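# Flip the sand core end for end in its mould

## Task

Reverse the long sand core inside the mould so its rounded nose rests in the semicircular notch and the core is fully seated, then release it.

## Robot and tools

Robot: two arms, left_arm and right_arm, each with six joints (waist, shoulder, elbow, wrist pitch, wrist yaw, wrist roll) and a parallel gripper. The fingers point along the gripper's +z axis and close along its y axis. The reported hand point sits between the finger pads, roughly 1 cm short of the fingertips.

Frame: one shared scene frame, origin on the table top midway between the arms, +x out over the table, +z up. left_arm is on the +y side and right_arm on the -y side. The names do not match left or right in any image. Positions are in metres and orientations are quaternions ordered w,x,y,z. Printed hand positions can be off, more so at long reach.

execute_actions takes "actions", a list holding zero or one item, plus an optional "pictures" boolean (images are included by default).
- Empty list: nothing is commanded and the current state comes back.
- Motion: {"rows": [...], "steps": n}, with 1 to 15 rows and n at most 15 (default 15). Each control step lasts 1/30 s and uses one row. If there are fewer rows than steps, the final row repeats.
- Wait: {"steps": n} with no rows, n up to 300. It returns once n steps have passed since the previous result, and your reply time counts toward them.
A refused call sends nothing to the robot.

Row layout: a single list of 14 numbers, each in [-1, 1], covering both arms even when only one moves. Positions 1-6 are left_arm's joint offsets (waist, shoulder, elbow, wrist pitch, wrist yaw, wrist roll) and position 7 is its opening. Positions 8-14 are the same seven values for right_arm.

Joint entries are offsets, not poses, in scaled units. A value of 1.0 equals 1.202 rad at the waist, 1.258 at the shoulder, 1.238 at the elbow, 2.073 at the wrist pitch, and 2.022 at the wrist yaw and wrist roll. Offsets are counted from the joint angles shown in the most recent result that reports them. They are counted instead from the arm's pose at the start of the action in two cases: before any such result exists, and for the second or later call within one reply. Offsets are never counted from the previous row. An all-zero row therefore pulls the arm back to those reference angles; it does not hold still. Arms also droop under zero offsets. To hold a pose, aim the first call of a reply at the desired angles, send zeros in later calls, and increase the aim if a joint keeps falling short.

Opening is absolute, from -1 (closed) to +1 (fully open). Between those ends, the fingers go to the point where grip_measured would equal your number. To hold a part firmly, command about 0.03 below the measured grip; a smaller margin gives a lighter hold. Grip sensors can be off by about 1 mm.

Joint ranges in rad: waist -2.618 to 3.054, shoulder 0.000 to 3.142, elbow 0.000 to 3.142, wrist pitch -1.571 to 1.571, wrist yaw -1.571 to 1.571, wrist roll -2.094 to 2.094. A call is refused if a joint is asked to go more than 0.036 rad outward beyond a limit. True limits may sit up to 0.036 rad either way from these values, and commands beyond them are clipped. A "joint sent to its limit" line reports clipping, possibly from an earlier action. No such line does not prove there is room left.

Speed: each step, a joint's target may lead its measured angle by at most 0.202 rad (waist), 0.258 (shoulder), 0.238 (elbow), 0.573 (wrist pitch) or 0.522 (yaw, roll). Targets that would move the hand more than 70 mm from its measured spot are scaled back. Large moves therefore take several actions.

Between calls, the arms keep moving toward the last row sent while you think or wait. They stop once everything is nearly still, or once a step is HELD. Fingers that are already moving keep going.

Result lines:
- State line: each gripper's position and quaternion.
- Joint positions: rad per joint, then the finger gap in m (0.094 when open).
- Joint velocities: same layout, in rad/s and m/s.
- Joint torques: total drive output, which is noisy and offset, so not a clean contact signal.
- grip_measured: measured opening on the command scale.
- "joint command not followed": the clearance check altered an arm's targets.
- HELD: marks steps where your row, or part of it, was not sent.
- MOTOR HOT: appears from 75 °C. At 90 °C that arm halts for 10 s. At 100 °C the arm and its gripper go limp and it falls. Both are reported as OVER-TEMPERATURE FAULT. Holding loads for a long time heats the motors.

zoom_image: "camera" is one of cam_high, cam_low, cam_left_wrist, cam_right_wrist, each 504x504. "region" is [x0, y0, x1, y1] in pixels of that camera's latest image, origin at the top left, no larger than 504 by 504. Calibration: cam_high looks down from about [0.378, 0.821, 1.170]. cam_low looks across from about [0.485, -0.774, 0.331]. The wrist cameras are fisheye lenses that move with their hands. Poses may differ by a few degrees or millimetres.

finished_scene: pass the number of the current scene as "scene". The core must be seated and released, and must stay put.

Avoid: dropping the core, slamming it or shoving hard, knocking anything off the table, and letting the arms collide or press into each other. Expect occasional brief tugs on held parts or nudges to loose ones. Keep motion smooth and efficient.

Each tool is called after "Emit:" as name(argument=value, ...), one argument or row to a line, values as JSON.

## Session

Emit:
execute_actions(
  actions=[],
)

Scene clock: 0.00 s of 5200.00 s.
left_arm: end_effector_position=(+0.0738, +0.0126, +0.0998) grip_measured=+1.000 end_effector_quat_wxyz=(-0.257, -0.285, +0.915, -0.125) | right_arm: end_effector_position=(+0.1601, -0.1132, +0.2588) grip_measured=+1.000 end_effector_quat_wxyz=(+0.536, -0.246, +0.797, +0.128)
Joint positions: left_arm=[-1.064  1.826  1.364 -0.995  0.57  -1.631  0.094] | right_arm=[ 1.094  0.759  0.771 -0.527  0.65   0.265  0.094]
Joint velocities: left_arm=[ 0.002 -0.002 -0.007  0.022 -0.066 -0.007  0.   ] | right_arm=[-0.017  0.012  0.002 -0.051  0.022 -0.081  0.   ]
Joint torques (N m, as the arm reports them, + toward a larger angle): no reading
Motor temperatures (°C, as the motors report them): left_arm=[26 25 27 25 28 26] | right_arm=[27 27 26 29 27 25]

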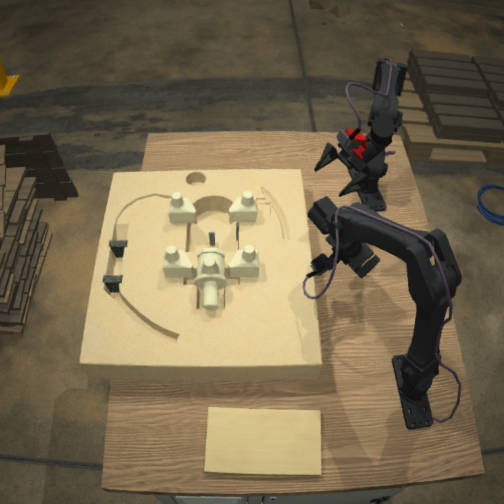

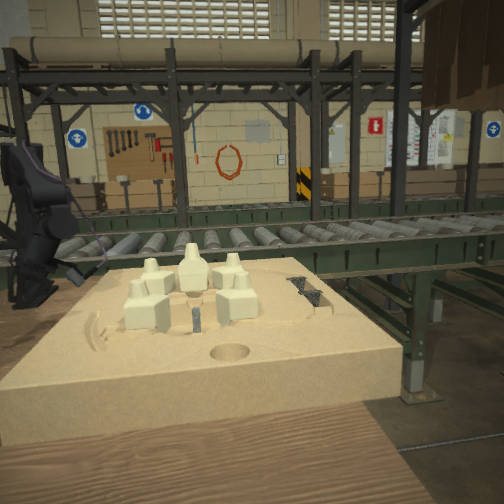

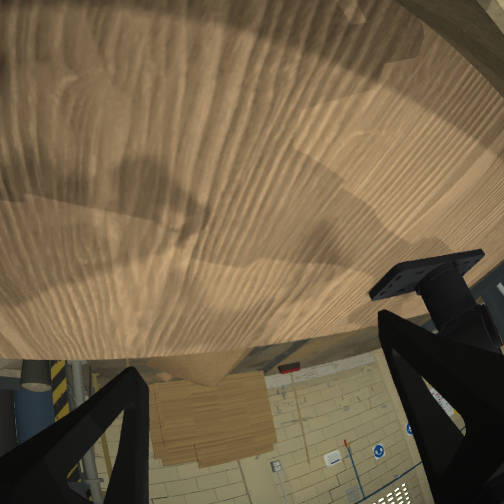

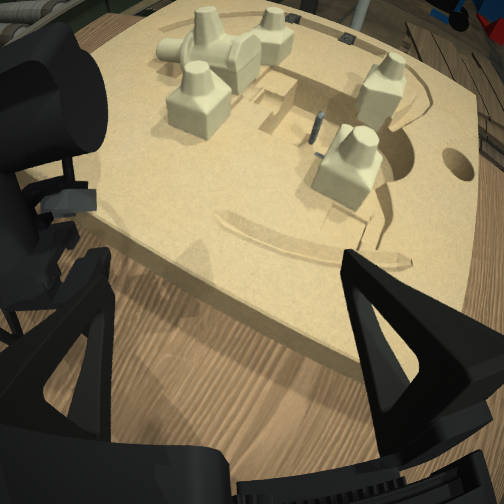

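Emit:
zoom_image(
  camera="cam_high",
  region=[140, 170, 300, 330],
)

Emit:
zoom_image(
  camera="cam_right_wrist",
  region=[140, 0, 340, 160],
)

Emit:
zoom_image(
  camera="cam_low",
  region=[110, 230, 280, 350],
)

Region (140, 170, 300, 330) of cam_high's 504x504 image, scaled by 3.150, with more detail than that image has.

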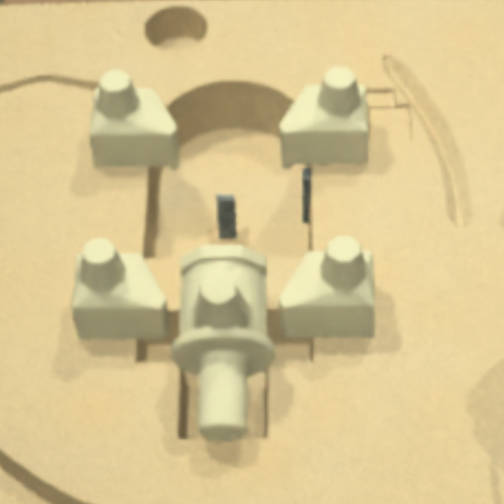

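Region (140, 0, 340, 160) of cam_right_wrist's 504x504 image, scaled by 2.520, with more detail than that image has; it fills the top 403 rows of this view, and the rest is white.

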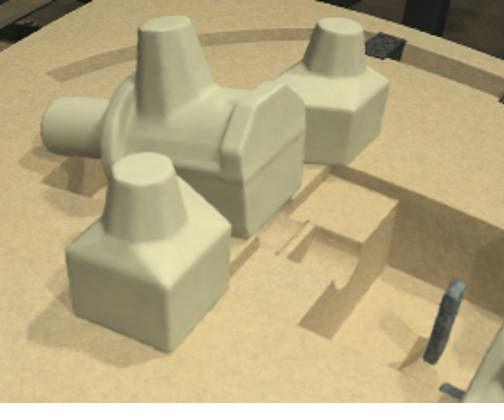

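Region (110, 230, 280, 350) of cam_low's 504x504 image, scaled by 2.965, with more detail than that image has; it fills the top 356 rows of this view, and the rest is white.

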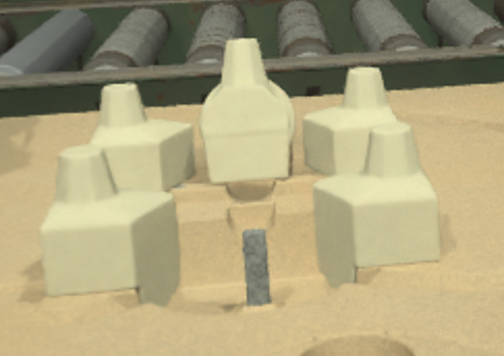

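Emit:
execute_actions(
  actions=[
    {"rows":[[0,-0.1,0.3,-0.1,-0.28,0.3,1,-0.9,-0.5,-0.5,0,0,0,1]]},
  ],
  pictures=false,
)

Emit:
execute_actions(
  actions=[
    {"steps":45},
  ],
  pictures=false,
)

Emit:
execute_actions(
  actions=[
    {"rows":[[0.55,0.08,0.06,-0.17,0,0.5,1,0,0,0,0,0,0,1]]},
  ],
  pictures=false,
)

Emit:
execute_actions(
  actions=[
    {"steps":45},
  ],
)

Scene clock: 6.47 s of 5200.00 s.
left_arm: end_effector_position=(+0.1697, +0.0252, +0.2249) grip_measured=+1.000 end_effector_quat_wxyz=(+0.093, -0.031, +0.976, -0.197) | right_arm: end_effector_position=(+0.1920, -0.3666, +0.1190) grip_measured=+1.000 end_effector_quat_wxyz=(+0.544, +0.147, +0.818, -0.116)
Joint positions: left_arm=[-1.066  1.692  1.729 -1.171  0.044 -1.07   0.094] | right_arm=[ 0.142  0.14   0.158 -0.508  0.629  0.271  0.094]
Joint velocities: left_arm=[ 0.007  0.09  -0.012 -0.198 -0.227  0.227  0.   ] | right_arm=[-2.103  0.007 -0.017 -0.066  0.007  0.051  0.   ]
Joint torques (N m, as the arm reports them, + toward a larger angle): left_arm=[ 0.2  -7.29  6.48  1.1  -0.09  0.07] | right_arm=[-0.06  0.89  7.8   1.38  0.4  -0.06]
Motor temperatures (°C, as the motors report them): left_arm=[26 26 28 26 28 26] | right_arm=[27 27 27 30 27 25]
Steps of this call (steps 1 to 90: nothing new was sent; then 2.97 s passed at rest; steps 91 to 105: all 15 steps of this action). Readings (joint positions):
91: left_arm=[-1.065 1.824 1.384 -1.022 0.523 -1.582] | right_arm=[1.072 0.735 0.744 -0.501 0.639 0.263]
92: left_arm=[-1.067 1.824 1.418 -1.061 0.450 -1.513] | right_arm=[1.017 0.676 0.685 -0.476 0.634 0.263]
94: left_arm=[-1.066 1.807 1.505 -1.102 0.336 -1.395] | right_arm=[0.894 0.526 0.554 -0.481 0.639 0.263]
98: left_arm=[-1.066 1.751 1.678 -1.134 0.165 -1.205] | right_arm=[0.636 0.220 0.280 -0.492 0.647 0.264]
105: the state above

Scene clock: 7.97 s of 5200.00 s.
left_arm: end_effector_position=(+0.1711, +0.0323, +0.2183) grip_measured=+1.000 end_effector_quat_wxyz=(+0.098, -0.017, +0.980, -0.173) | right_arm: end_effector_position=(+0.1839, -0.3953, +0.1194) grip_measured=+1.000 end_effector_quat_wxyz=(+0.535, +0.201, +0.805, -0.157)
Joint positions: left_arm=[-1.066  1.702  1.729 -1.199  0.015 -1.035  0.094] | right_arm=[ 0.016  0.14   0.158 -0.51   0.644  0.271  0.094]
Joint velocities: left_arm=[ 0.007 -0.007 -0.012 -0.007 -0.007 -0.11   0.   ] | right_arm=[-0.007  0.007 -0.002  0.022 -0.037  0.095  0.   ]
Joint torques (N m, as the arm reports them, + toward a larger angle): left_arm=[ 0.21 -7.56  6.48  1.   -0.11  0.08] | right_arm=[-0.36  1.01  7.87  1.42  0.26 -0.07]
Motor temperatures (°C, as the motors report them): left_arm=[26 26 28 26 28 26] | right_arm=[27 27 27 30 27 25]
Steps of this call (steps 1 to 30: the robot went on to your last target; steps 31 to 45: nothing new was sent). Readings (joint positions):
1: left_arm=[-1.066 1.695 1.729 -1.178 0.038 -1.063] | right_arm=[0.078 0.140 0.158 -0.508 0.634 0.271]
2: left_arm=[-1.066 1.698 1.729 -1.183 0.033 -1.057] | right_arm=[0.040 0.140 0.158 -0.509 0.640 0.271]
4: left_arm=[-1.066 1.701 1.729 -1.190 0.026 -1.049] | right_arm=[0.016 0.140 0.158 -0.510 0.644 0.271]
8: left_arm=[-1.066 1.702 1.729 -1.196 0.020 -1.041] | right_arm=[0.016 0.140 0.158 -0.510 0.644 0.271]
45: the state above
All arms were judged still, so your last target was given up. Only a new action makes them travel on or press farther. Fingers that are still opening or closing keep moving.

Scene clock: 8.47 s of 5200.00 s.
left_arm: end_effector_position=(+0.2789, +0.2673, +0.1714) grip_measured=+1.000 end_effector_quat_wxyz=(-0.003, +0.097, +0.995, +0.001) | right_arm: end_effector_position=(+0.1839, -0.3953, +0.1194) grip_measured=+1.000 end_effector_quat_wxyz=(+0.535, +0.201, +0.805, -0.157)
Joint positions: left_arm=[-0.367  1.833  1.777 -1.521 -0.002 -0.103  0.094] | right_arm=[ 0.016  0.14   0.158 -0.51   0.644  0.271  0.094]
Joint velocities: left_arm=[-0.188 -0.007 -0.012 -0.212  0.022  0.505  0.   ] | right_arm=[ 0.012 -0.017 -0.017 -0.007  0.037 -0.022  0.   ]
Joint torques (N m, as the arm reports them, + toward a larger angle): left_arm=[ -2.5  -10.35   7.69   0.46   0.15   0.05] | right_arm=[-0.04  1.63  8.4   1.58  0.2  -0.02]
Motor temperatures (°C, as the motors report them): left_arm=[26 26 28 26 28 26] | right_arm=[27 27 27 30 27 25]
Steps of this call (steps 1 to 15: all 15 steps of this action). Readings (joint positions):
1: left_arm=[-1.050 1.711 1.740 -1.229 0.024 -0.974] | right_arm=[0.016 0.140 0.158 -0.510 0.644 0.271]
2: left_arm=[-1.017 1.727 1.761 -1.281 0.034 -0.887] | right_arm=[0.016 0.140 0.158 -0.510 0.644 0.271]
4: left_arm=[-0.909 1.763 1.776 -1.358 0.035 -0.713] | right_arm=[0.016 0.140 0.158 -0.510 0.644 0.271]
8: left_arm=[-0.646 1.824 1.777 -1.453 0.029 -0.358] | right_arm=[0.016 0.140 0.158 -0.510 0.644 0.271]
15: the state above

Scene clock: 9.97 s of 5200.00 s.
left_arm: end_effector_position=(+0.2683, +0.2560, +0.1715) grip_measured=+1.000 end_effector_quat_wxyz=(-0.017, +0.151, +0.988, -0.002) | right_arm: end_effector_position=(+0.1839, -0.3953, +0.1194) grip_measured=+1.000 end_effector_quat_wxyz=(+0.535, +0.201, +0.805, -0.157)
Joint positions: left_arm=[-0.404  1.833  1.777 -1.547  0.01  -0.03   0.094] | right_arm=[ 0.016  0.14   0.158 -0.51   0.644  0.271  0.094]
Joint velocities: left_arm=[-0.012 -0.002 -0.002 -0.081  0.095  0.007  0.   ] | right_arm=[-0.002 -0.002 -0.007 -0.081 -0.022  0.007  0.   ]
Joint torques (N m, as the arm reports them, + toward a larger angle): left_arm=[ -0.12 -10.36   7.63   0.37   0.06   0.05] | right_arm=[-0.02  1.63  8.41  1.58  0.19 -0.02]
Motor temperatures (°C, as the motors report them): left_arm=[26 27 28 26 28 26] | right_arm=[27 27 27 31 27 25]
Steps of this call (steps 1 to 30: the robot went on to your last target; steps 31 to 45: nothing new was sent). Readings (joint positions):
1: left_arm=[-0.375 1.833 1.777 -1.527 -0.001 -0.089] | right_arm=[0.016 0.140 0.158 -0.510 0.644 0.271]
2: left_arm=[-0.384 1.833 1.777 -1.532 0.001 -0.077] | right_arm=[0.016 0.140 0.158 -0.510 0.644 0.271]
4: left_arm=[-0.398 1.833 1.777 -1.538 0.006 -0.059] | right_arm=[0.016 0.140 0.158 -0.510 0.644 0.271]
8: left_arm=[-0.404 1.833 1.777 -1.544 0.010 -0.042] | right_arm=[0.016 0.140 0.158 -0.510 0.644 0.271]
45: the state above
All arms were judged still, so your last target was given up. Only a new action makes them travel on or press farther. Fingers that are still opening or closing keep moving.
camera_calibration (this result's frames):
cam_left_wrist: T_world_to_cam=[[-0.55063, -0.833417, 0.0471349, 0.357433], [-0.728486, 0.507339, 0.460342, 0.0258841], [-0.407571, 0.219141, -0.886489, 0.31234], [0, 0, 0, 1]] pos_world=[0.34297, 0.216312, 0.248123]
cam_right_wrist: T_world_to_cam=[[-0.5794, -0.815031, 0.00455308, -0.225213], [-0.728173, 0.515128, -0.452114, 0.405702], [0.366141, -0.26527, -0.891949, 0.0532151], [0, 0, 0, 1]] pos_world=[0.145449, -0.378428, 0.231914]

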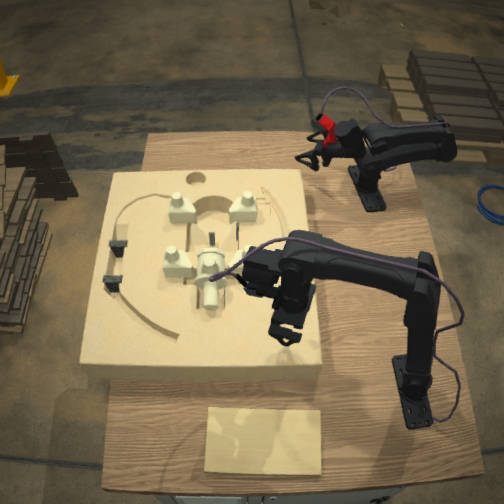

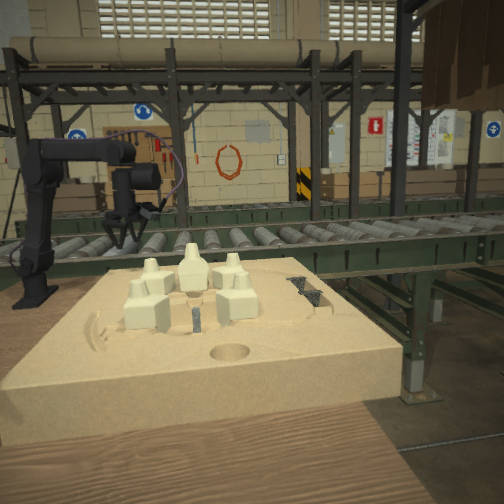

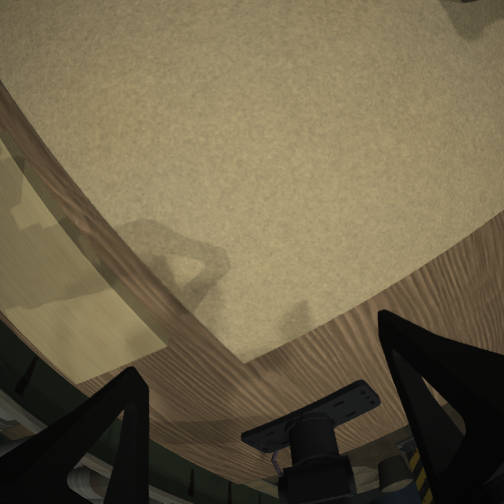

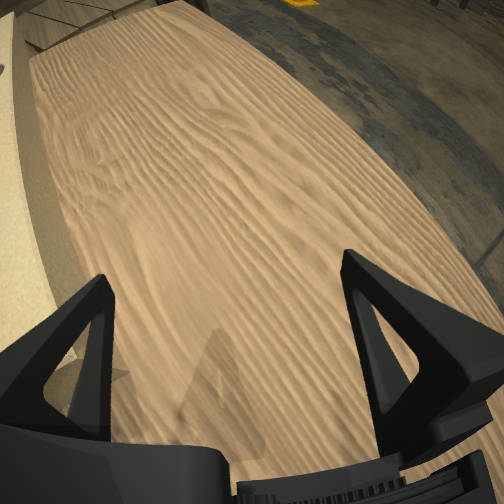

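Emit:
execute_actions(
  actions=[
    {"rows":[[-0.05,0,0.2,0.15,0,0,0.4,0,0,0,0,0,0,1],[-0.05,0,0.2,0.15,0,0,0.4,0,0,0,0,0,0,1],[-0.05,0,0.2,0.15,0,0,0.4,0,0,0,0,0,0,1],[-0.05,0,0.3,0.2,0,0,0.4,0,0,0,0,0,0,1],[-0.095,0.26,0.385,0.245,-0.005,0.015,0.4,0,0,0,0,0,0,1]]},
  ],
  pictures=false,
)

Emit:
execute_actions(
  actions=[
    {"steps":20},
  ],
)

Scene clock: 15.57 s of 5200.00 s.
left_arm: end_effector_position=(+0.4426, +0.1305, +0.1849) grip_measured=+0.402 end_effector_quat_wxyz=(+0.245, +0.212, +0.944, -0.060) | right_arm: end_effector_position=(+0.1839, -0.3953, +0.1194) grip_measured=+1.000 end_effector_quat_wxyz=(+0.535, +0.201, +0.805, -0.157)
Joint positions: left_arm=[-0.519  2.191  2.224 -1.094  0.006 -0.009  0.066] | right_arm=[ 0.016  0.14   0.158 -0.51   0.644  0.271  0.094]
Joint velocities: left_arm=[-0.032  0.393  0.002 -0.007  0.125  0.051  0.   ] | right_arm=[-0.012  0.002 -0.007 -0.037 -0.066  0.037  0.   ]
Joint torques (N m, as the arm reports them, + toward a larger angle): left_arm=[  0.36 -15.77   8.55   1.6   -0.09  -0.01] | right_arm=[-0.02  1.63  8.41  1.58  0.19 -0.02]
Motor temperatures (°C, as the motors report them): left_arm=[26 28 28 26 28 26] | right_arm=[27 27 28 32 27 25]
Steps of this call (steps 1 to 90: nothing new was sent; then 2.10 s passed at rest; steps 91 to 105: all 15 steps of this action). Readings (joint positions):
91: left_arm=[-0.406 1.837 1.793 -1.545 0.008 -0.030] | right_arm=[0.016 0.140 0.158 -0.510 0.644 0.271]
92: left_arm=[-0.412 1.847 1.830 -1.525 0.007 -0.030] | right_arm=[0.016 0.140 0.158 -0.510 0.644 0.271]
94: left_arm=[-0.430 1.858 1.909 -1.448 0.007 -0.030] | right_arm=[0.016 0.140 0.158 -0.510 0.644 0.271]
98: left_arm=[-0.473 1.964 2.104 -1.307 0.005 -0.024] | right_arm=[0.016 0.140 0.158 -0.510 0.644 0.271]
105: the state above

Scene clock: 16.23 s of 5200.00 s.
left_arm: end_effector_position=(+0.4431, +0.1296, +0.1860) grip_measured=+0.402 end_effector_quat_wxyz=(+0.248, +0.216, +0.942, -0.061) | right_arm: end_effector_position=(+0.1839, -0.3953, +0.1194) grip_measured=+1.000 end_effector_quat_wxyz=(+0.535, +0.201, +0.805, -0.157)
Joint positions: left_arm=[-0.52   2.189  2.224 -1.09   0.008 -0.001  0.066] | right_arm=[ 0.016  0.14   0.158 -0.51   0.644  0.271  0.094]
Joint velocities: left_arm=[-0.022 -0.007 -0.002 -0.066  0.007  0.037  0.001] | right_arm=[-0.007 -0.027  0.002 -0.051  0.007 -0.037  0.   ]
Joint torques (N m, as the arm reports them, + toward a larger angle): left_arm=[  0.17 -13.83   8.56   1.55  -0.09  -0.03] | right_arm=[-0.04  1.64  8.41  1.58  0.19 -0.02]
Motor temperatures (°C, as the motors report them): left_arm=[26 28 28 26 28 26] | right_arm=[27 27 28 32 27 25]
Steps of this call (steps 1 to 15: the robot went on to your last target; steps 16 to 20: nothing new was sent). Readings (joint positions):
1: left_arm=[-0.520 2.200 2.224 -1.094 0.007 -0.007] | right_arm=[0.016 0.140 0.158 -0.510 0.644 0.271]
2: left_arm=[-0.520 2.204 2.224 -1.094 0.008 -0.006] | right_arm=[0.016 0.140 0.158 -0.510 0.644 0.271]
4: left_arm=[-0.520 2.202 2.224 -1.093 0.008 -0.005] | right_arm=[0.016 0.140 0.158 -0.510 0.644 0.271]
8: left_arm=[-0.520 2.191 2.224 -1.091 0.008 -0.003] | right_arm=[0.016 0.140 0.158 -0.510 0.644 0.271]
20: the state above
All arms were judged still, so your last target was given up. Only a new action makes them travel on or press farther. Fingers that are still opening or closing keep moving.
camera_calibration (this result's frames):
cam_left_wrist: T_world_to_cam=[[-0.650898, -0.752094, -0.103374, 0.409524], [-0.751915, 0.657451, -0.0488073, 0.296267], [0.104671, 0.0459598, -0.993444, 0.239475], [0, 0, 0, 1]] pos_world=[0.46426, 0.102213, 0.294699]
cam_right_wrist: T_world_to_cam=[[-0.5794, -0.815031, 0.00455308, -0.225213], [-0.728173, 0.515128, -0.452114, 0.405702], [0.366141, -0.26527, -0.891949, 0.0532151], [0, 0, 0, 1]] pos_world=[0.145449, -0.378428, 0.231914]

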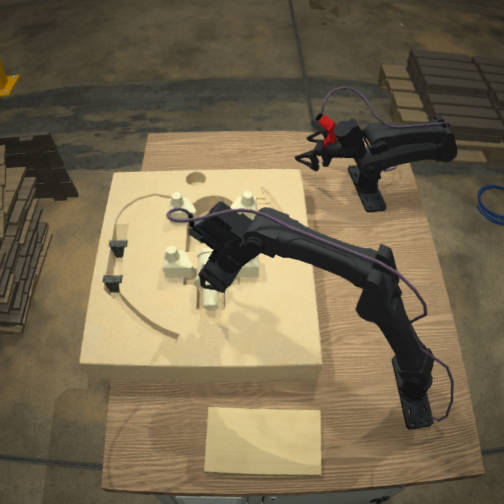

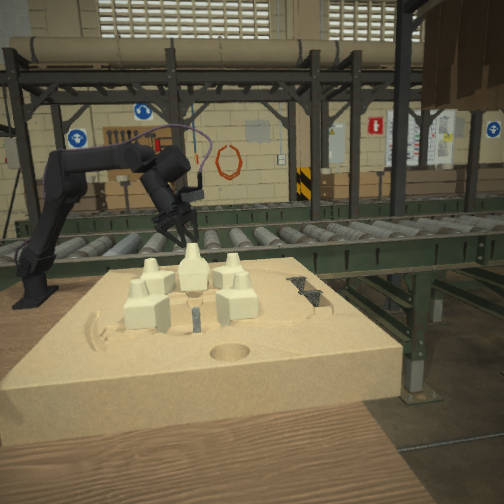

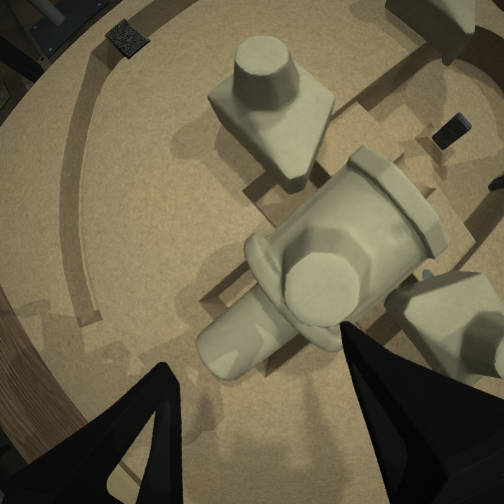

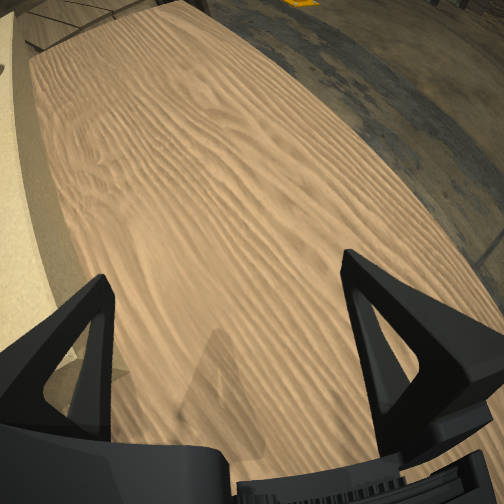

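Emit:
execute_actions(
  actions=[
    {"rows":[[-0.045,-0.03,0.025,0.025,0,0.13,0.4,0,0,0,0,0,0,1]]},
  ],
  pictures=false,
)

Emit:
execute_actions(
  actions=[
    {"steps":25},
  ],
)

Scene clock: 18.00 s of 5200.00 s.
left_arm: end_effector_position=(+0.4341, +0.0981, +0.1899) grip_measured=+0.402 end_effector_quat_wxyz=(+0.267, +0.357, +0.894, -0.039) | right_arm: end_effector_position=(+0.1839, -0.3953, +0.1194) grip_measured=+1.000 end_effector_quat_wxyz=(+0.535, +0.201, +0.805, -0.157)
Joint positions: left_arm=[-0.579  2.189  2.224 -1.059  0.007  0.247  0.066] | right_arm=[ 0.016  0.14   0.158 -0.51   0.644  0.271  0.094]
Joint velocities: left_arm=[-0.012 -0.002  0.012  0.066  0.007 -0.022  0.   ] | right_arm=[ 0.012 -0.007  0.002 -0.007  0.037  0.051  0.   ]
Joint torques (N m, as the arm reports them, + toward a larger angle): left_arm=[  0.44 -14.52   8.73   1.34   0.01   0.  ] | right_arm=[-0.01  1.64  8.39  1.58  0.19 -0.02]
Motor temperatures (°C, as the motors report them): left_arm=[26 28 29 26 28 26] | right_arm=[27 27 28 32 27 25]
Steps of this call (steps 1 to 38: nothing new was sent; steps 39 to 53: all 15 steps of this action). Readings (joint positions):
39: left_arm=[-0.524 2.189 2.224 -1.089 0.007 0.033] | right_arm=[0.016 0.140 0.158 -0.510 0.644 0.271]
40: left_arm=[-0.528 2.189 2.224 -1.086 0.006 0.078] | right_arm=[0.016 0.140 0.158 -0.510 0.644 0.271]
42: left_arm=[-0.548 2.189 2.224 -1.076 0.005 0.142] | right_arm=[0.016 0.140 0.158 -0.510 0.644 0.271]
46: left_arm=[-0.578 2.189 2.224 -1.064 0.006 0.211] | right_arm=[0.016 0.140 0.158 -0.510 0.644 0.271]
53: the state above

Scene clock: 18.83 s of 5200.00 s.
left_arm: end_effector_position=(+0.4343, +0.0980, +0.1900) grip_measured=+0.402 end_effector_quat_wxyz=(+0.268, +0.361, +0.892, -0.037) | right_arm: end_effector_position=(+0.1839, -0.3953, +0.1194) grip_measured=+1.000 end_effector_quat_wxyz=(+0.535, +0.201, +0.805, -0.157)
Joint positions: left_arm=[-0.579  2.189  2.224 -1.058  0.007  0.257  0.066] | right_arm=[ 0.016  0.14   0.158 -0.51   0.644  0.271  0.094]
Joint velocities: left_arm=[-0.032 -0.002 -0.007  0.081  0.022 -0.051  0.   ] | right_arm=[-0.007 -0.007 -0.007 -0.007 -0.022 -0.051  0.   ]
Joint torques (N m, as the arm reports them, + toward a larger angle): left_arm=[  0.41 -14.57   8.82   1.36   0.     0.02] | right_arm=[-0.02  1.64  8.41  1.58  0.19 -0.02]
Motor temperatures (°C, as the motors report them): left_arm=[26 29 29 27 28 26] | right_arm=[27 27 28 32 27 25]
Steps of this call (steps 1 to 15: the robot went on to your last target; steps 16 to 25: nothing new was sent). Readings (joint positions):
1: left_arm=[-0.579 2.189 2.224 -1.059 0.007 0.249] | right_arm=[0.016 0.140 0.158 -0.510 0.644 0.271]
2: left_arm=[-0.579 2.189 2.224 -1.059 0.007 0.251] | right_arm=[0.016 0.140 0.158 -0.510 0.644 0.271]
4: left_arm=[-0.579 2.189 2.224 -1.058 0.007 0.253] | right_arm=[0.016 0.140 0.158 -0.510 0.644 0.271]
8: left_arm=[-0.579 2.189 2.224 -1.058 0.007 0.255] | right_arm=[0.016 0.140 0.158 -0.510 0.644 0.271]
25: the state above
All arms were judged still, so your last target was given up. Only a new action makes them travel on or press farther. Fingers that are still opening or closing keep moving.
camera_calibration (this result's frames):
cam_left_wrist: T_world_to_cam=[[-0.816723, -0.52649, -0.236162, 0.45566], [-0.535205, 0.844153, -0.0310116, 0.194857], [0.215684, 0.101067, -0.971219, 0.188004], [0, 0, 0, 1]] pos_world=[0.435887, 0.0564104, 0.296246]
cam_right_wrist: T_world_to_cam=[[-0.5794, -0.815031, 0.00455308, -0.225213], [-0.728173, 0.515128, -0.452114, 0.405702], [0.366141, -0.26527, -0.891949, 0.0532151], [0, 0, 0, 1]] pos_world=[0.145449, -0.378428, 0.231914]

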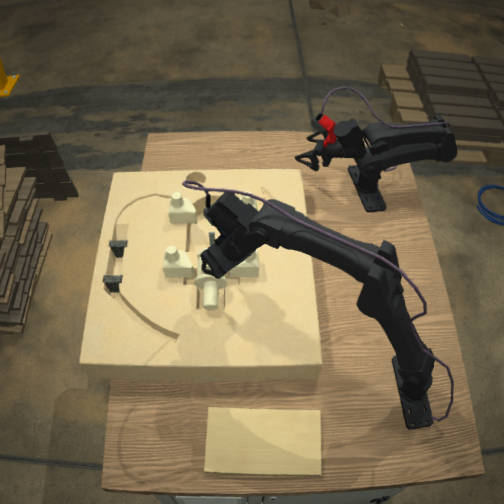

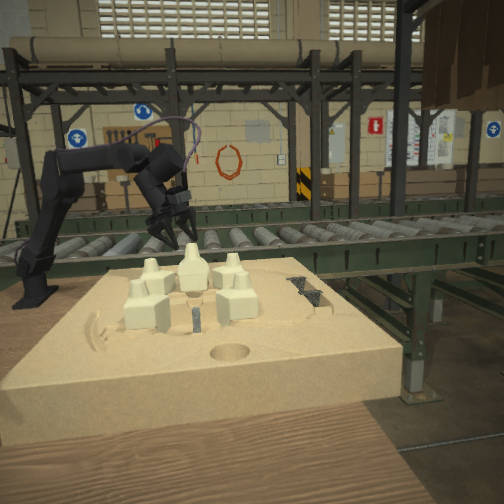

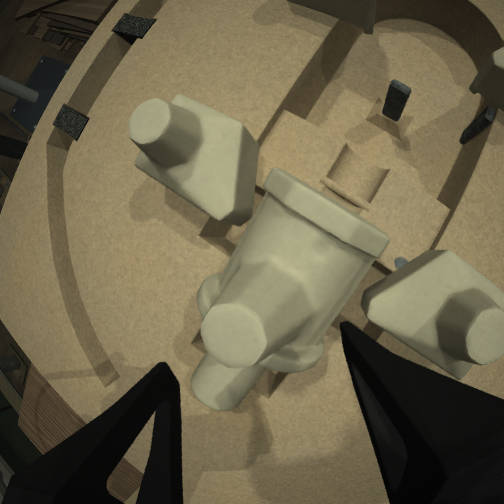

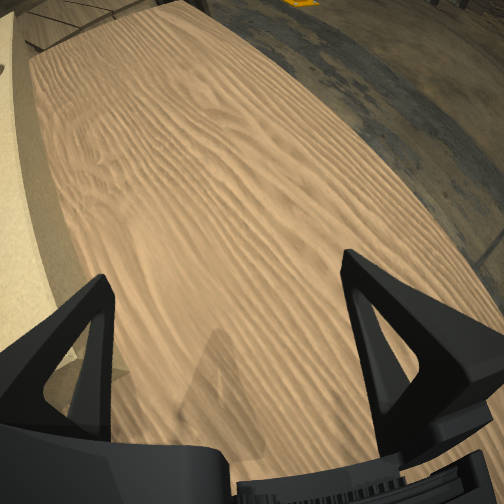

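Emit:
execute_actions(
  actions=[
    {"rows":[[0.01,-0.03,0.025,0.01,0,-0.235,0.7,0,0,0,0,0,0,1]]},
  ],
  pictures=false,
)

Emit:
execute_actions(
  actions=[
    {"rows":[[0,0.008,0.008,0.042,0,-0.01,0.7,0,0,0,0,0,0,1]]},
  ],
  pictures=false,
)

Emit:
execute_actions(
  actions=[
    {"steps":10},
  ],
)

Scene clock: 22.17 s of 5200.00 s.
left_arm: end_effector_position=(+0.4360, +0.1006, +0.1902) grip_measured=+0.698 end_effector_quat_wxyz=(+0.253, +0.150, +0.951, -0.096) | right_arm: end_effector_position=(+0.1839, -0.3953, +0.1194) grip_measured=+1.000 end_effector_quat_wxyz=(+0.535, +0.201, +0.805, -0.157)
Joint positions: left_arm=[-0.574  2.189  2.224 -1.057  0.007 -0.194  0.08 ] | right_arm=[ 0.016  0.14   0.158 -0.51   0.644  0.271  0.094]
Joint velocities: left_arm=[-0.007 -0.007  0.012 -0.022 -0.007 -0.051  0.001] | right_arm=[ 0.002 -0.007  0.007  0.037 -0.007 -0.022  0.   ]
Joint torques (N m, as the arm reports them, + toward a larger angle): left_arm=[  0.55 -14.61   8.81   1.34   0.    -0.1 ] | right_arm=[-0.03  1.63  8.41  1.58  0.19 -0.01]
Motor temperatures (°C, as the motors report them): left_arm=[26 30 29 27 28 26] | right_arm=[27 27 28 33 27 25]
Steps of this call (steps 1 to 85: nothing new was sent; steps 86 to 100: all 15 steps of this action). Readings (joint positions):
86: left_arm=[-0.579 2.189 2.224 -1.058 0.007 0.195] | right_arm=[0.016 0.140 0.158 -0.510 0.644 0.271]
87: left_arm=[-0.579 2.189 2.224 -1.057 0.007 0.113] | right_arm=[0.016 0.140 0.158 -0.510 0.644 0.271]
89: left_arm=[-0.577 2.189 2.224 -1.057 0.007 -0.005] | right_arm=[0.016 0.140 0.158 -0.510 0.644 0.271]
93: left_arm=[-0.574 2.189 2.224 -1.057 0.007 -0.127] | right_arm=[0.016 0.140 0.158 -0.510 0.644 0.271]
100: the state above

Scene clock: 22.67 s of 5200.00 s.
left_arm: end_effector_position=(+0.4487, +0.0936, +0.1909) grip_measured=+0.698 end_effector_quat_wxyz=(+0.275, +0.143, +0.945, -0.106) | right_arm: end_effector_position=(+0.1839, -0.3953, +0.1194) grip_measured=+1.000 end_effector_quat_wxyz=(+0.535, +0.201, +0.805, -0.157)
Joint positions: left_arm=[-0.574  2.204  2.224 -0.993  0.007 -0.207  0.08 ] | right_arm=[ 0.016  0.14   0.158 -0.51   0.644  0.271  0.094]
Joint velocities: left_arm=[-0.012  0.002 -0.012 -0.037 -0.051 -0.051 -0.   ] | right_arm=[-0.002 -0.007  0.002  0.007 -0.007  0.037  0.   ]
Joint torques (N m, as the arm reports them, + toward a larger angle): left_arm=[ -0.03 -12.28   7.02   1.44  -0.01  -0.12] | right_arm=[-0.02  1.64  8.41  1.58  0.19 -0.02]
Motor temperatures (°C, as the motors report them): left_arm=[26 30 29 27 28 26] | right_arm=[27 27 28 33 27 25]
Steps of this call (steps 1 to 15: all 15 steps of this action). Readings (joint positions):
1: left_arm=[-0.574 2.190 2.224 -1.052 0.007 -0.197] | right_arm=[0.016 0.140 0.158 -0.510 0.644 0.271]
2: left_arm=[-0.574 2.192 2.224 -1.041 0.007 -0.199] | right_arm=[0.016 0.140 0.158 -0.510 0.644 0.271]
4: left_arm=[-0.574 2.196 2.224 -1.020 0.007 -0.202] | right_arm=[0.016 0.140 0.158 -0.510 0.644 0.271]
8: left_arm=[-0.574 2.203 2.224 -1.001 0.007 -0.205] | right_arm=[0.016 0.140 0.158 -0.510 0.644 0.271]
15: the state above

Scene clock: 23.00 s of 5200.00 s.
left_arm: end_effector_position=(+0.4490, +0.0934, +0.1911) grip_measured=+0.698 end_effector_quat_wxyz=(+0.276, +0.142, +0.945, -0.106) | right_arm: end_effector_position=(+0.1839, -0.3953, +0.1194) grip_measured=+1.000 end_effector_quat_wxyz=(+0.535, +0.201, +0.805, -0.157)
Joint positions: left_arm=[-0.574  2.204  2.224 -0.991  0.007 -0.207  0.08 ] | right_arm=[ 0.016  0.14   0.158 -0.51   0.644  0.271  0.094]
Joint velocities: left_arm=[ 0.007  0.002  0.017  0.081 -0.11   0.081  0.   ] | right_arm=[ 0.002  0.027  0.012 -0.081 -0.037 -0.022  0.   ]
Joint torques (N m, as the arm reports them, + toward a larger angle): left_arm=[  0.   -12.32   7.08   1.44   0.01  -0.1 ] | right_arm=[-0.04  1.64  8.41  1.58  0.2  -0.01]
Motor temperatures (°C, as the motors report them): left_arm=[26 30 29 27 28 26] | right_arm=[27 27 28 33 27 25]
Steps of this call (steps 1 to 10: the robot went on to your last target). Readings (joint positions):
1: left_arm=[-0.574 2.204 2.224 -0.992 0.007 -0.207] | right_arm=[0.016 0.140 0.158 -0.510 0.644 0.271]
2: left_arm=[-0.574 2.204 2.224 -0.992 0.007 -0.207] | right_arm=[0.016 0.140 0.158 -0.510 0.644 0.271]
4: left_arm=[-0.574 2.204 2.224 -0.991 0.007 -0.207] | right_arm=[0.016 0.140 0.158 -0.510 0.644 0.271]
8: left_arm=[-0.574 2.204 2.224 -0.991 0.007 -0.207] | right_arm=[0.016 0.140 0.158 -0.510 0.644 0.271]
10: the state above
camera_calibration (this result's frames):
cam_left_wrist: T_world_to_cam=[[-0.552984, -0.83312, -0.0109077, 0.33265], [-0.823055, 0.548246, -0.148344, 0.385974], [0.129569, -0.0730546, -0.988876, 0.244699], [0, 0, 0, 1]] pos_world=[0.469923, 0.0834047, 0.302862]
cam_right_wrist: T_world_to_cam=[[-0.5794, -0.815031, 0.00455308, -0.225213], [-0.728173, 0.515128, -0.452114, 0.405702], [0.366141, -0.26527, -0.891949, 0.0532151], [0, 0, 0, 1]] pos_world=[0.145449, -0.378428, 0.231914]

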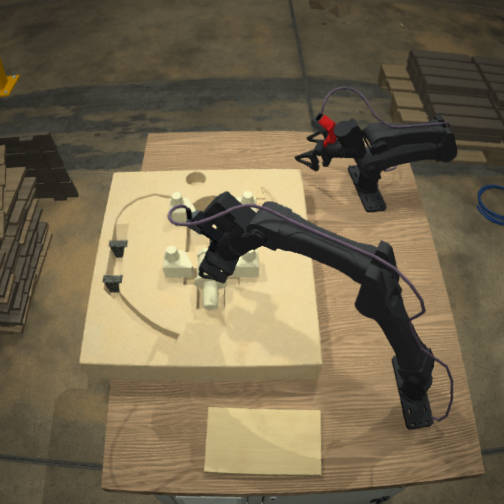

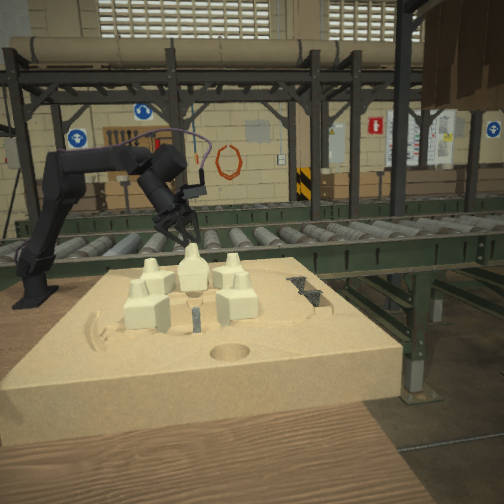

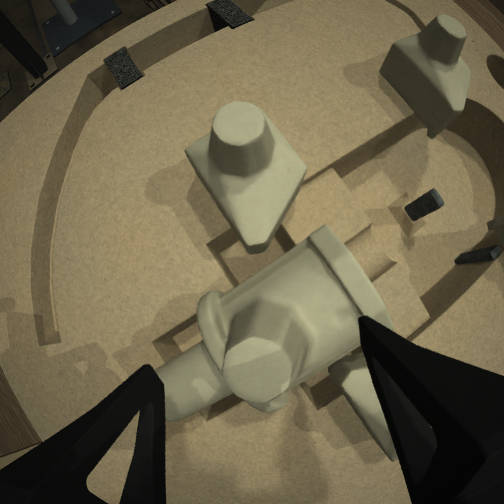

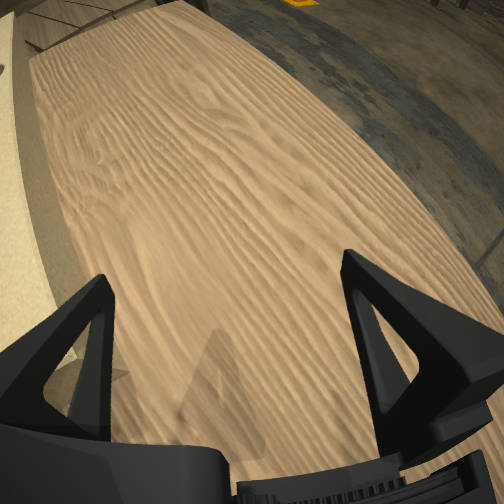

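Emit:
execute_actions(
  actions=[
    {"rows":[[0.01,0.02,-0.02,0.008,0,0.105,0.7,0,0,0,0,0,0,1]]},
  ],
)

Emit:
zoom_image(
  camera="cam_low",
  region=[130, 190, 260, 310],
)

Scene clock: 24.53 s of 5200.00 s.
left_arm: end_effector_position=(+0.4497, +0.0959, +0.1615) grip_measured=+0.698 end_effector_quat_wxyz=(+0.258, +0.235, +0.935, -0.071) | right_arm: end_effector_position=(+0.1839, -0.3953, +0.1194) grip_measured=+1.000 end_effector_quat_wxyz=(+0.535, +0.201, +0.805, -0.157)
Joint positions: left_arm=[-0.569  2.243  2.2   -0.987  0.007 -0.009  0.08 ] | right_arm=[ 0.016  0.14   0.158 -0.51   0.644  0.271  0.094]
Joint velocities: left_arm=[-0.017 -0.002 -0.017  0.081 -0.037  0.066 -0.001] | right_arm=[-0.002  0.007  0.007 -0.081 -0.037 -0.007  0.   ]
Joint torques (N m, as the arm reports them, + toward a larger angle): left_arm=[  0.58 -13.21   6.27   1.29  -0.01   0.04] | right_arm=[-0.05  1.64  8.42  1.58  0.19 -0.02]
Motor temperatures (°C, as the motors report them): left_arm=[26 30 29 27 28 26] | right_arm=[27 27 28 33 27 25]
Steps of this call (steps 1 to 15: the robot went on to your last target; steps 16 to 31: nothing new was sent; steps 32 to 46: all 15 steps of this action). Readings (joint positions):
32: left_arm=[-0.573 2.206 2.223 -0.990 0.007 -0.180] | right_arm=[0.016 0.140 0.158 -0.510 0.644 0.271]
33: left_arm=[-0.572 2.207 2.220 -0.987 0.007 -0.144] | right_arm=[0.016 0.140 0.158 -0.510 0.644 0.271]
35: left_arm=[-0.571 2.215 2.214 -0.987 0.007 -0.092] | right_arm=[0.016 0.140 0.158 -0.510 0.644 0.271]
39: left_arm=[-0.569 2.235 2.204 -0.987 0.007 -0.038] | right_arm=[0.016 0.140 0.158 -0.510 0.644 0.271]
46: the state above
camera_calibration (this result's frames):
cam_left_wrist: T_world_to_cam=[[-0.68014, -0.72525, -0.106876, 0.397164], [-0.72199, 0.687957, -0.0737897, 0.309856], [0.127042, 0.0269765, -0.99153, 0.207464], [0, 0, 0, 1]] pos_world=[0.467484, 0.0692784, 0.271018]
cam_right_wrist: T_world_to_cam=[[-0.5794, -0.815031, 0.00455308, -0.225213], [-0.728173, 0.515128, -0.452114, 0.405702], [0.366141, -0.26527, -0.891949, 0.0532151], [0, 0, 0, 1]] pos_world=[0.145449, -0.378428, 0.231914]

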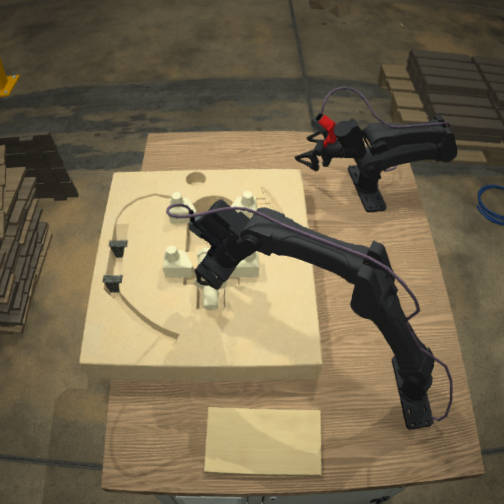

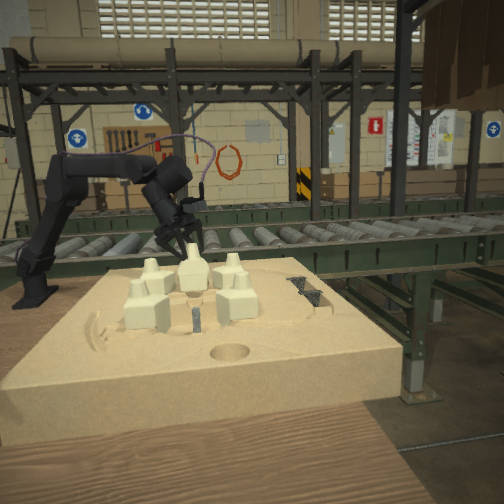

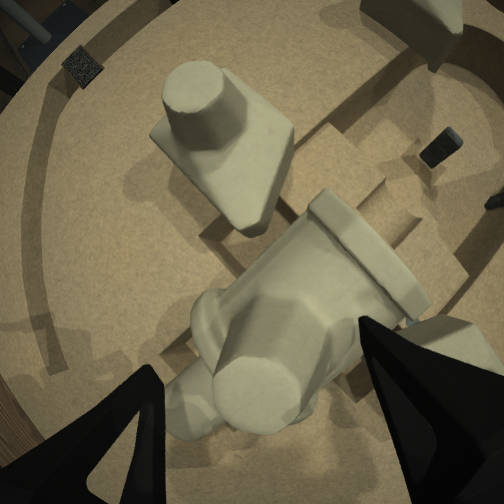

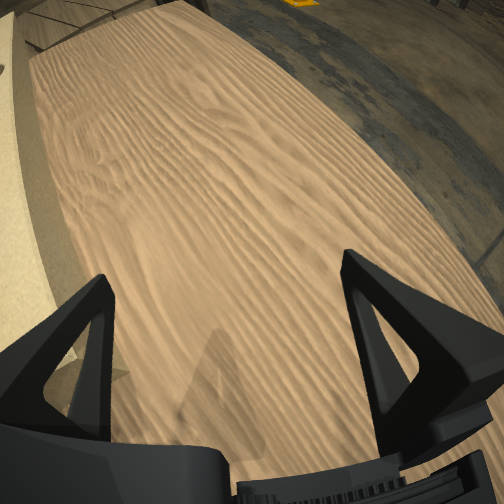

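Region (130, 190, 260, 310) of cam_low's 504x504 image, scaled by 3.877, with more detail than that image has; it fills the top 465 rows of this view, and the rest is white.

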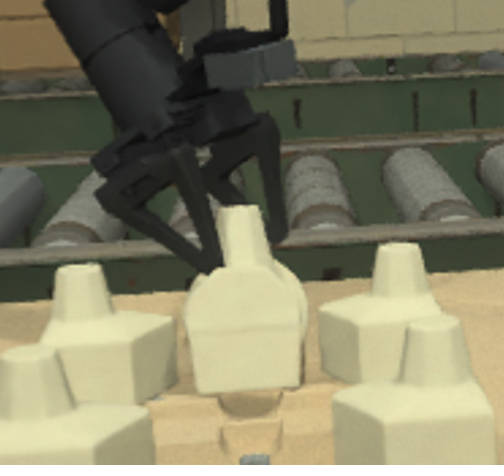

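Emit:
execute_actions(
  actions=[
    {"rows":[[0.004,0.006,0,0,0,0,0.05,0,0,0,0,0,0,1]]},
  ],
  pictures=false,
)

Emit:
execute_actions(
  actions=[
    {"rows":[[0,-0.01,0,0,0,0,-0.5,0,0,0,0,0,0,1]]},
  ],
)

Scene clock: 25.90 s of 5200.00 s.
left_arm: end_effector_position=(+0.4483, +0.0932, +0.1597) grip_measured=+0.053 end_effector_quat_wxyz=(+0.255, +0.241, +0.934, -0.075) | right_arm: end_effector_position=(+0.1839, -0.3953, +0.1194) grip_measured=+1.000 end_effector_quat_wxyz=(+0.535, +0.201, +0.805, -0.157)
Joint positions: left_arm=[-0.57   2.247  2.2   -0.987  0.02  -0.002  0.049] | right_arm=[ 0.016  0.14   0.158 -0.51   0.644  0.271  0.094]
Joint velocities: left_arm=[ 0.012  0.022  0.007 -0.007 -0.037  0.037  0.   ] | right_arm=[-0.012  0.007  0.012  0.037 -0.037  0.007  0.   ]
Joint torques (N m, as the arm reports them, + toward a larger angle): left_arm=[  0.58 -11.96   6.23   1.19  -0.13  -0.09] | right_arm=[-0.03  1.63  8.42  1.58  0.19 -0.01]
Motor temperatures (°C, as the motors report them): left_arm=[26 30 29 27 28 26] | right_arm=[27 27 28 33 27 25]
Steps of this call (steps 1 to 15: the robot went on to your last target; steps 16 to 26: nothing new was sent; steps 27 to 41: all 15 steps of this action). Readings (joint positions):
27: left_arm=[-0.569 2.244 2.200 -0.987 0.007 -0.001] | right_arm=[0.016 0.140 0.158 -0.510 0.644 0.271]
28: left_arm=[-0.569 2.244 2.200 -0.987 0.007 -0.001] | right_arm=[0.016 0.140 0.158 -0.510 0.644 0.271]
30: left_arm=[-0.570 2.246 2.200 -0.987 0.018 -0.002] | right_arm=[0.016 0.140 0.158 -0.510 0.644 0.271]
34: left_arm=[-0.570 2.247 2.200 -0.987 0.020 -0.002] | right_arm=[0.016 0.140 0.158 -0.510 0.644 0.271]
41: the state above

Scene clock: 26.40 s of 5200.00 s.
left_arm: end_effector_position=(+0.4494, +0.0921, +0.1646) grip_measured=-0.240 end_effector_quat_wxyz=(+0.262, +0.241, +0.931, -0.078) | right_arm: end_effector_position=(+0.1839, -0.3953, +0.1194) grip_measured=+1.000 end_effector_quat_wxyz=(+0.535, +0.201, +0.805, -0.157)
Joint positions: left_arm=[-0.57   2.24   2.201 -0.979  0.022 -0.001  0.036] | right_arm=[ 0.016  0.14   0.158 -0.51   0.644  0.271  0.094]
Joint velocities: left_arm=[-0.002  0.002 -0.002  0.081 -0.051  0.007  0.   ] | right_arm=[ 0.002 -0.007 -0.012 -0.022  0.007  0.007  0.   ]
Joint torques (N m, as the arm reports them, + toward a larger angle): left_arm=[ -0.01 -12.66   6.22   1.15  -0.01  -0.03] | right_arm=[-0.03  1.62  8.41  1.58  0.19 -0.01]
Motor temperatures (°C, as the motors report them): left_arm=[26 30 29 27 28 26] | right_arm=[27 27 28 33 27 25]
Steps of this call (steps 1 to 15: all 15 steps of this action). Readings (joint positions):
1: left_arm=[-0.570 2.247 2.200 -0.987 0.021 -0.001] | right_arm=[0.016 0.140 0.158 -0.510 0.644 0.271]
2: left_arm=[-0.572 2.245 2.201 -0.971 0.015 0.002] | right_arm=[0.016 0.140 0.158 -0.510 0.644 0.271]
4: left_arm=[-0.572 2.240 2.201 -0.972 0.020 0.001] | right_arm=[0.016 0.140 0.158 -0.510 0.644 0.271]
8: left_arm=[-0.570 2.240 2.201 -0.979 0.022 -0.000] | right_arm=[0.016 0.140 0.158 -0.510 0.644 0.271]
15: the state above
camera_calibration (this result's frames):
cam_left_wrist: T_world_to_cam=[[-0.691076, -0.715588, -0.101722, 0.397688], [-0.710312, 0.698424, -0.087527, 0.308564], [0.133679, 0.0117668, -0.990955, 0.208968], [0, 0, 0, 1]] pos_world=[0.466076, 0.0666135, 0.274539]
cam_right_wrist: T_world_to_cam=[[-0.5794, -0.815031, 0.00455308, -0.225213], [-0.728173, 0.515128, -0.452114, 0.405702], [0.366141, -0.26527, -0.891949, 0.0532151], [0, 0, 0, 1]] pos_world=[0.145449, -0.378428, 0.231914]

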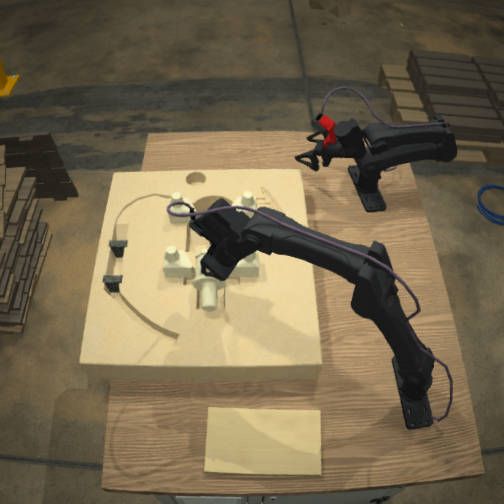

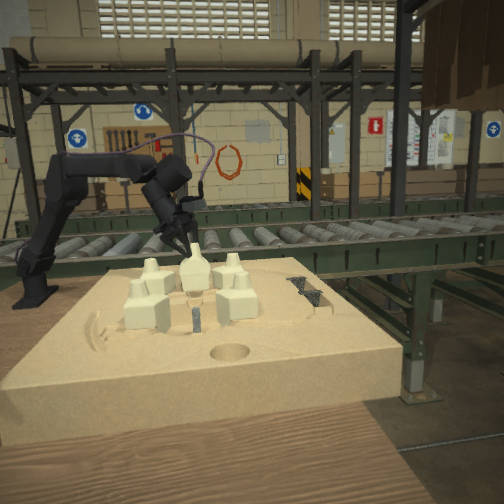

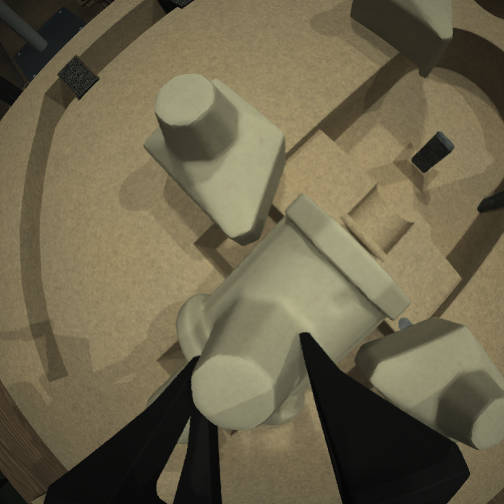

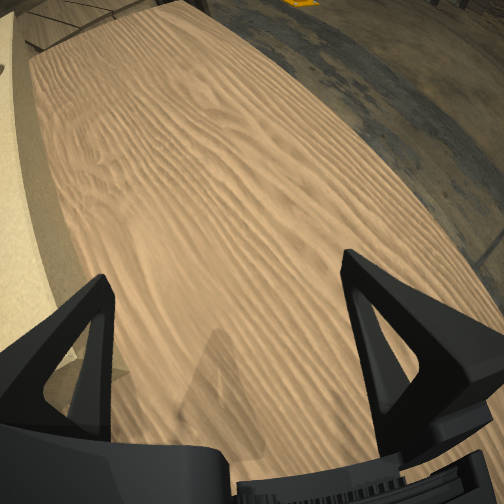

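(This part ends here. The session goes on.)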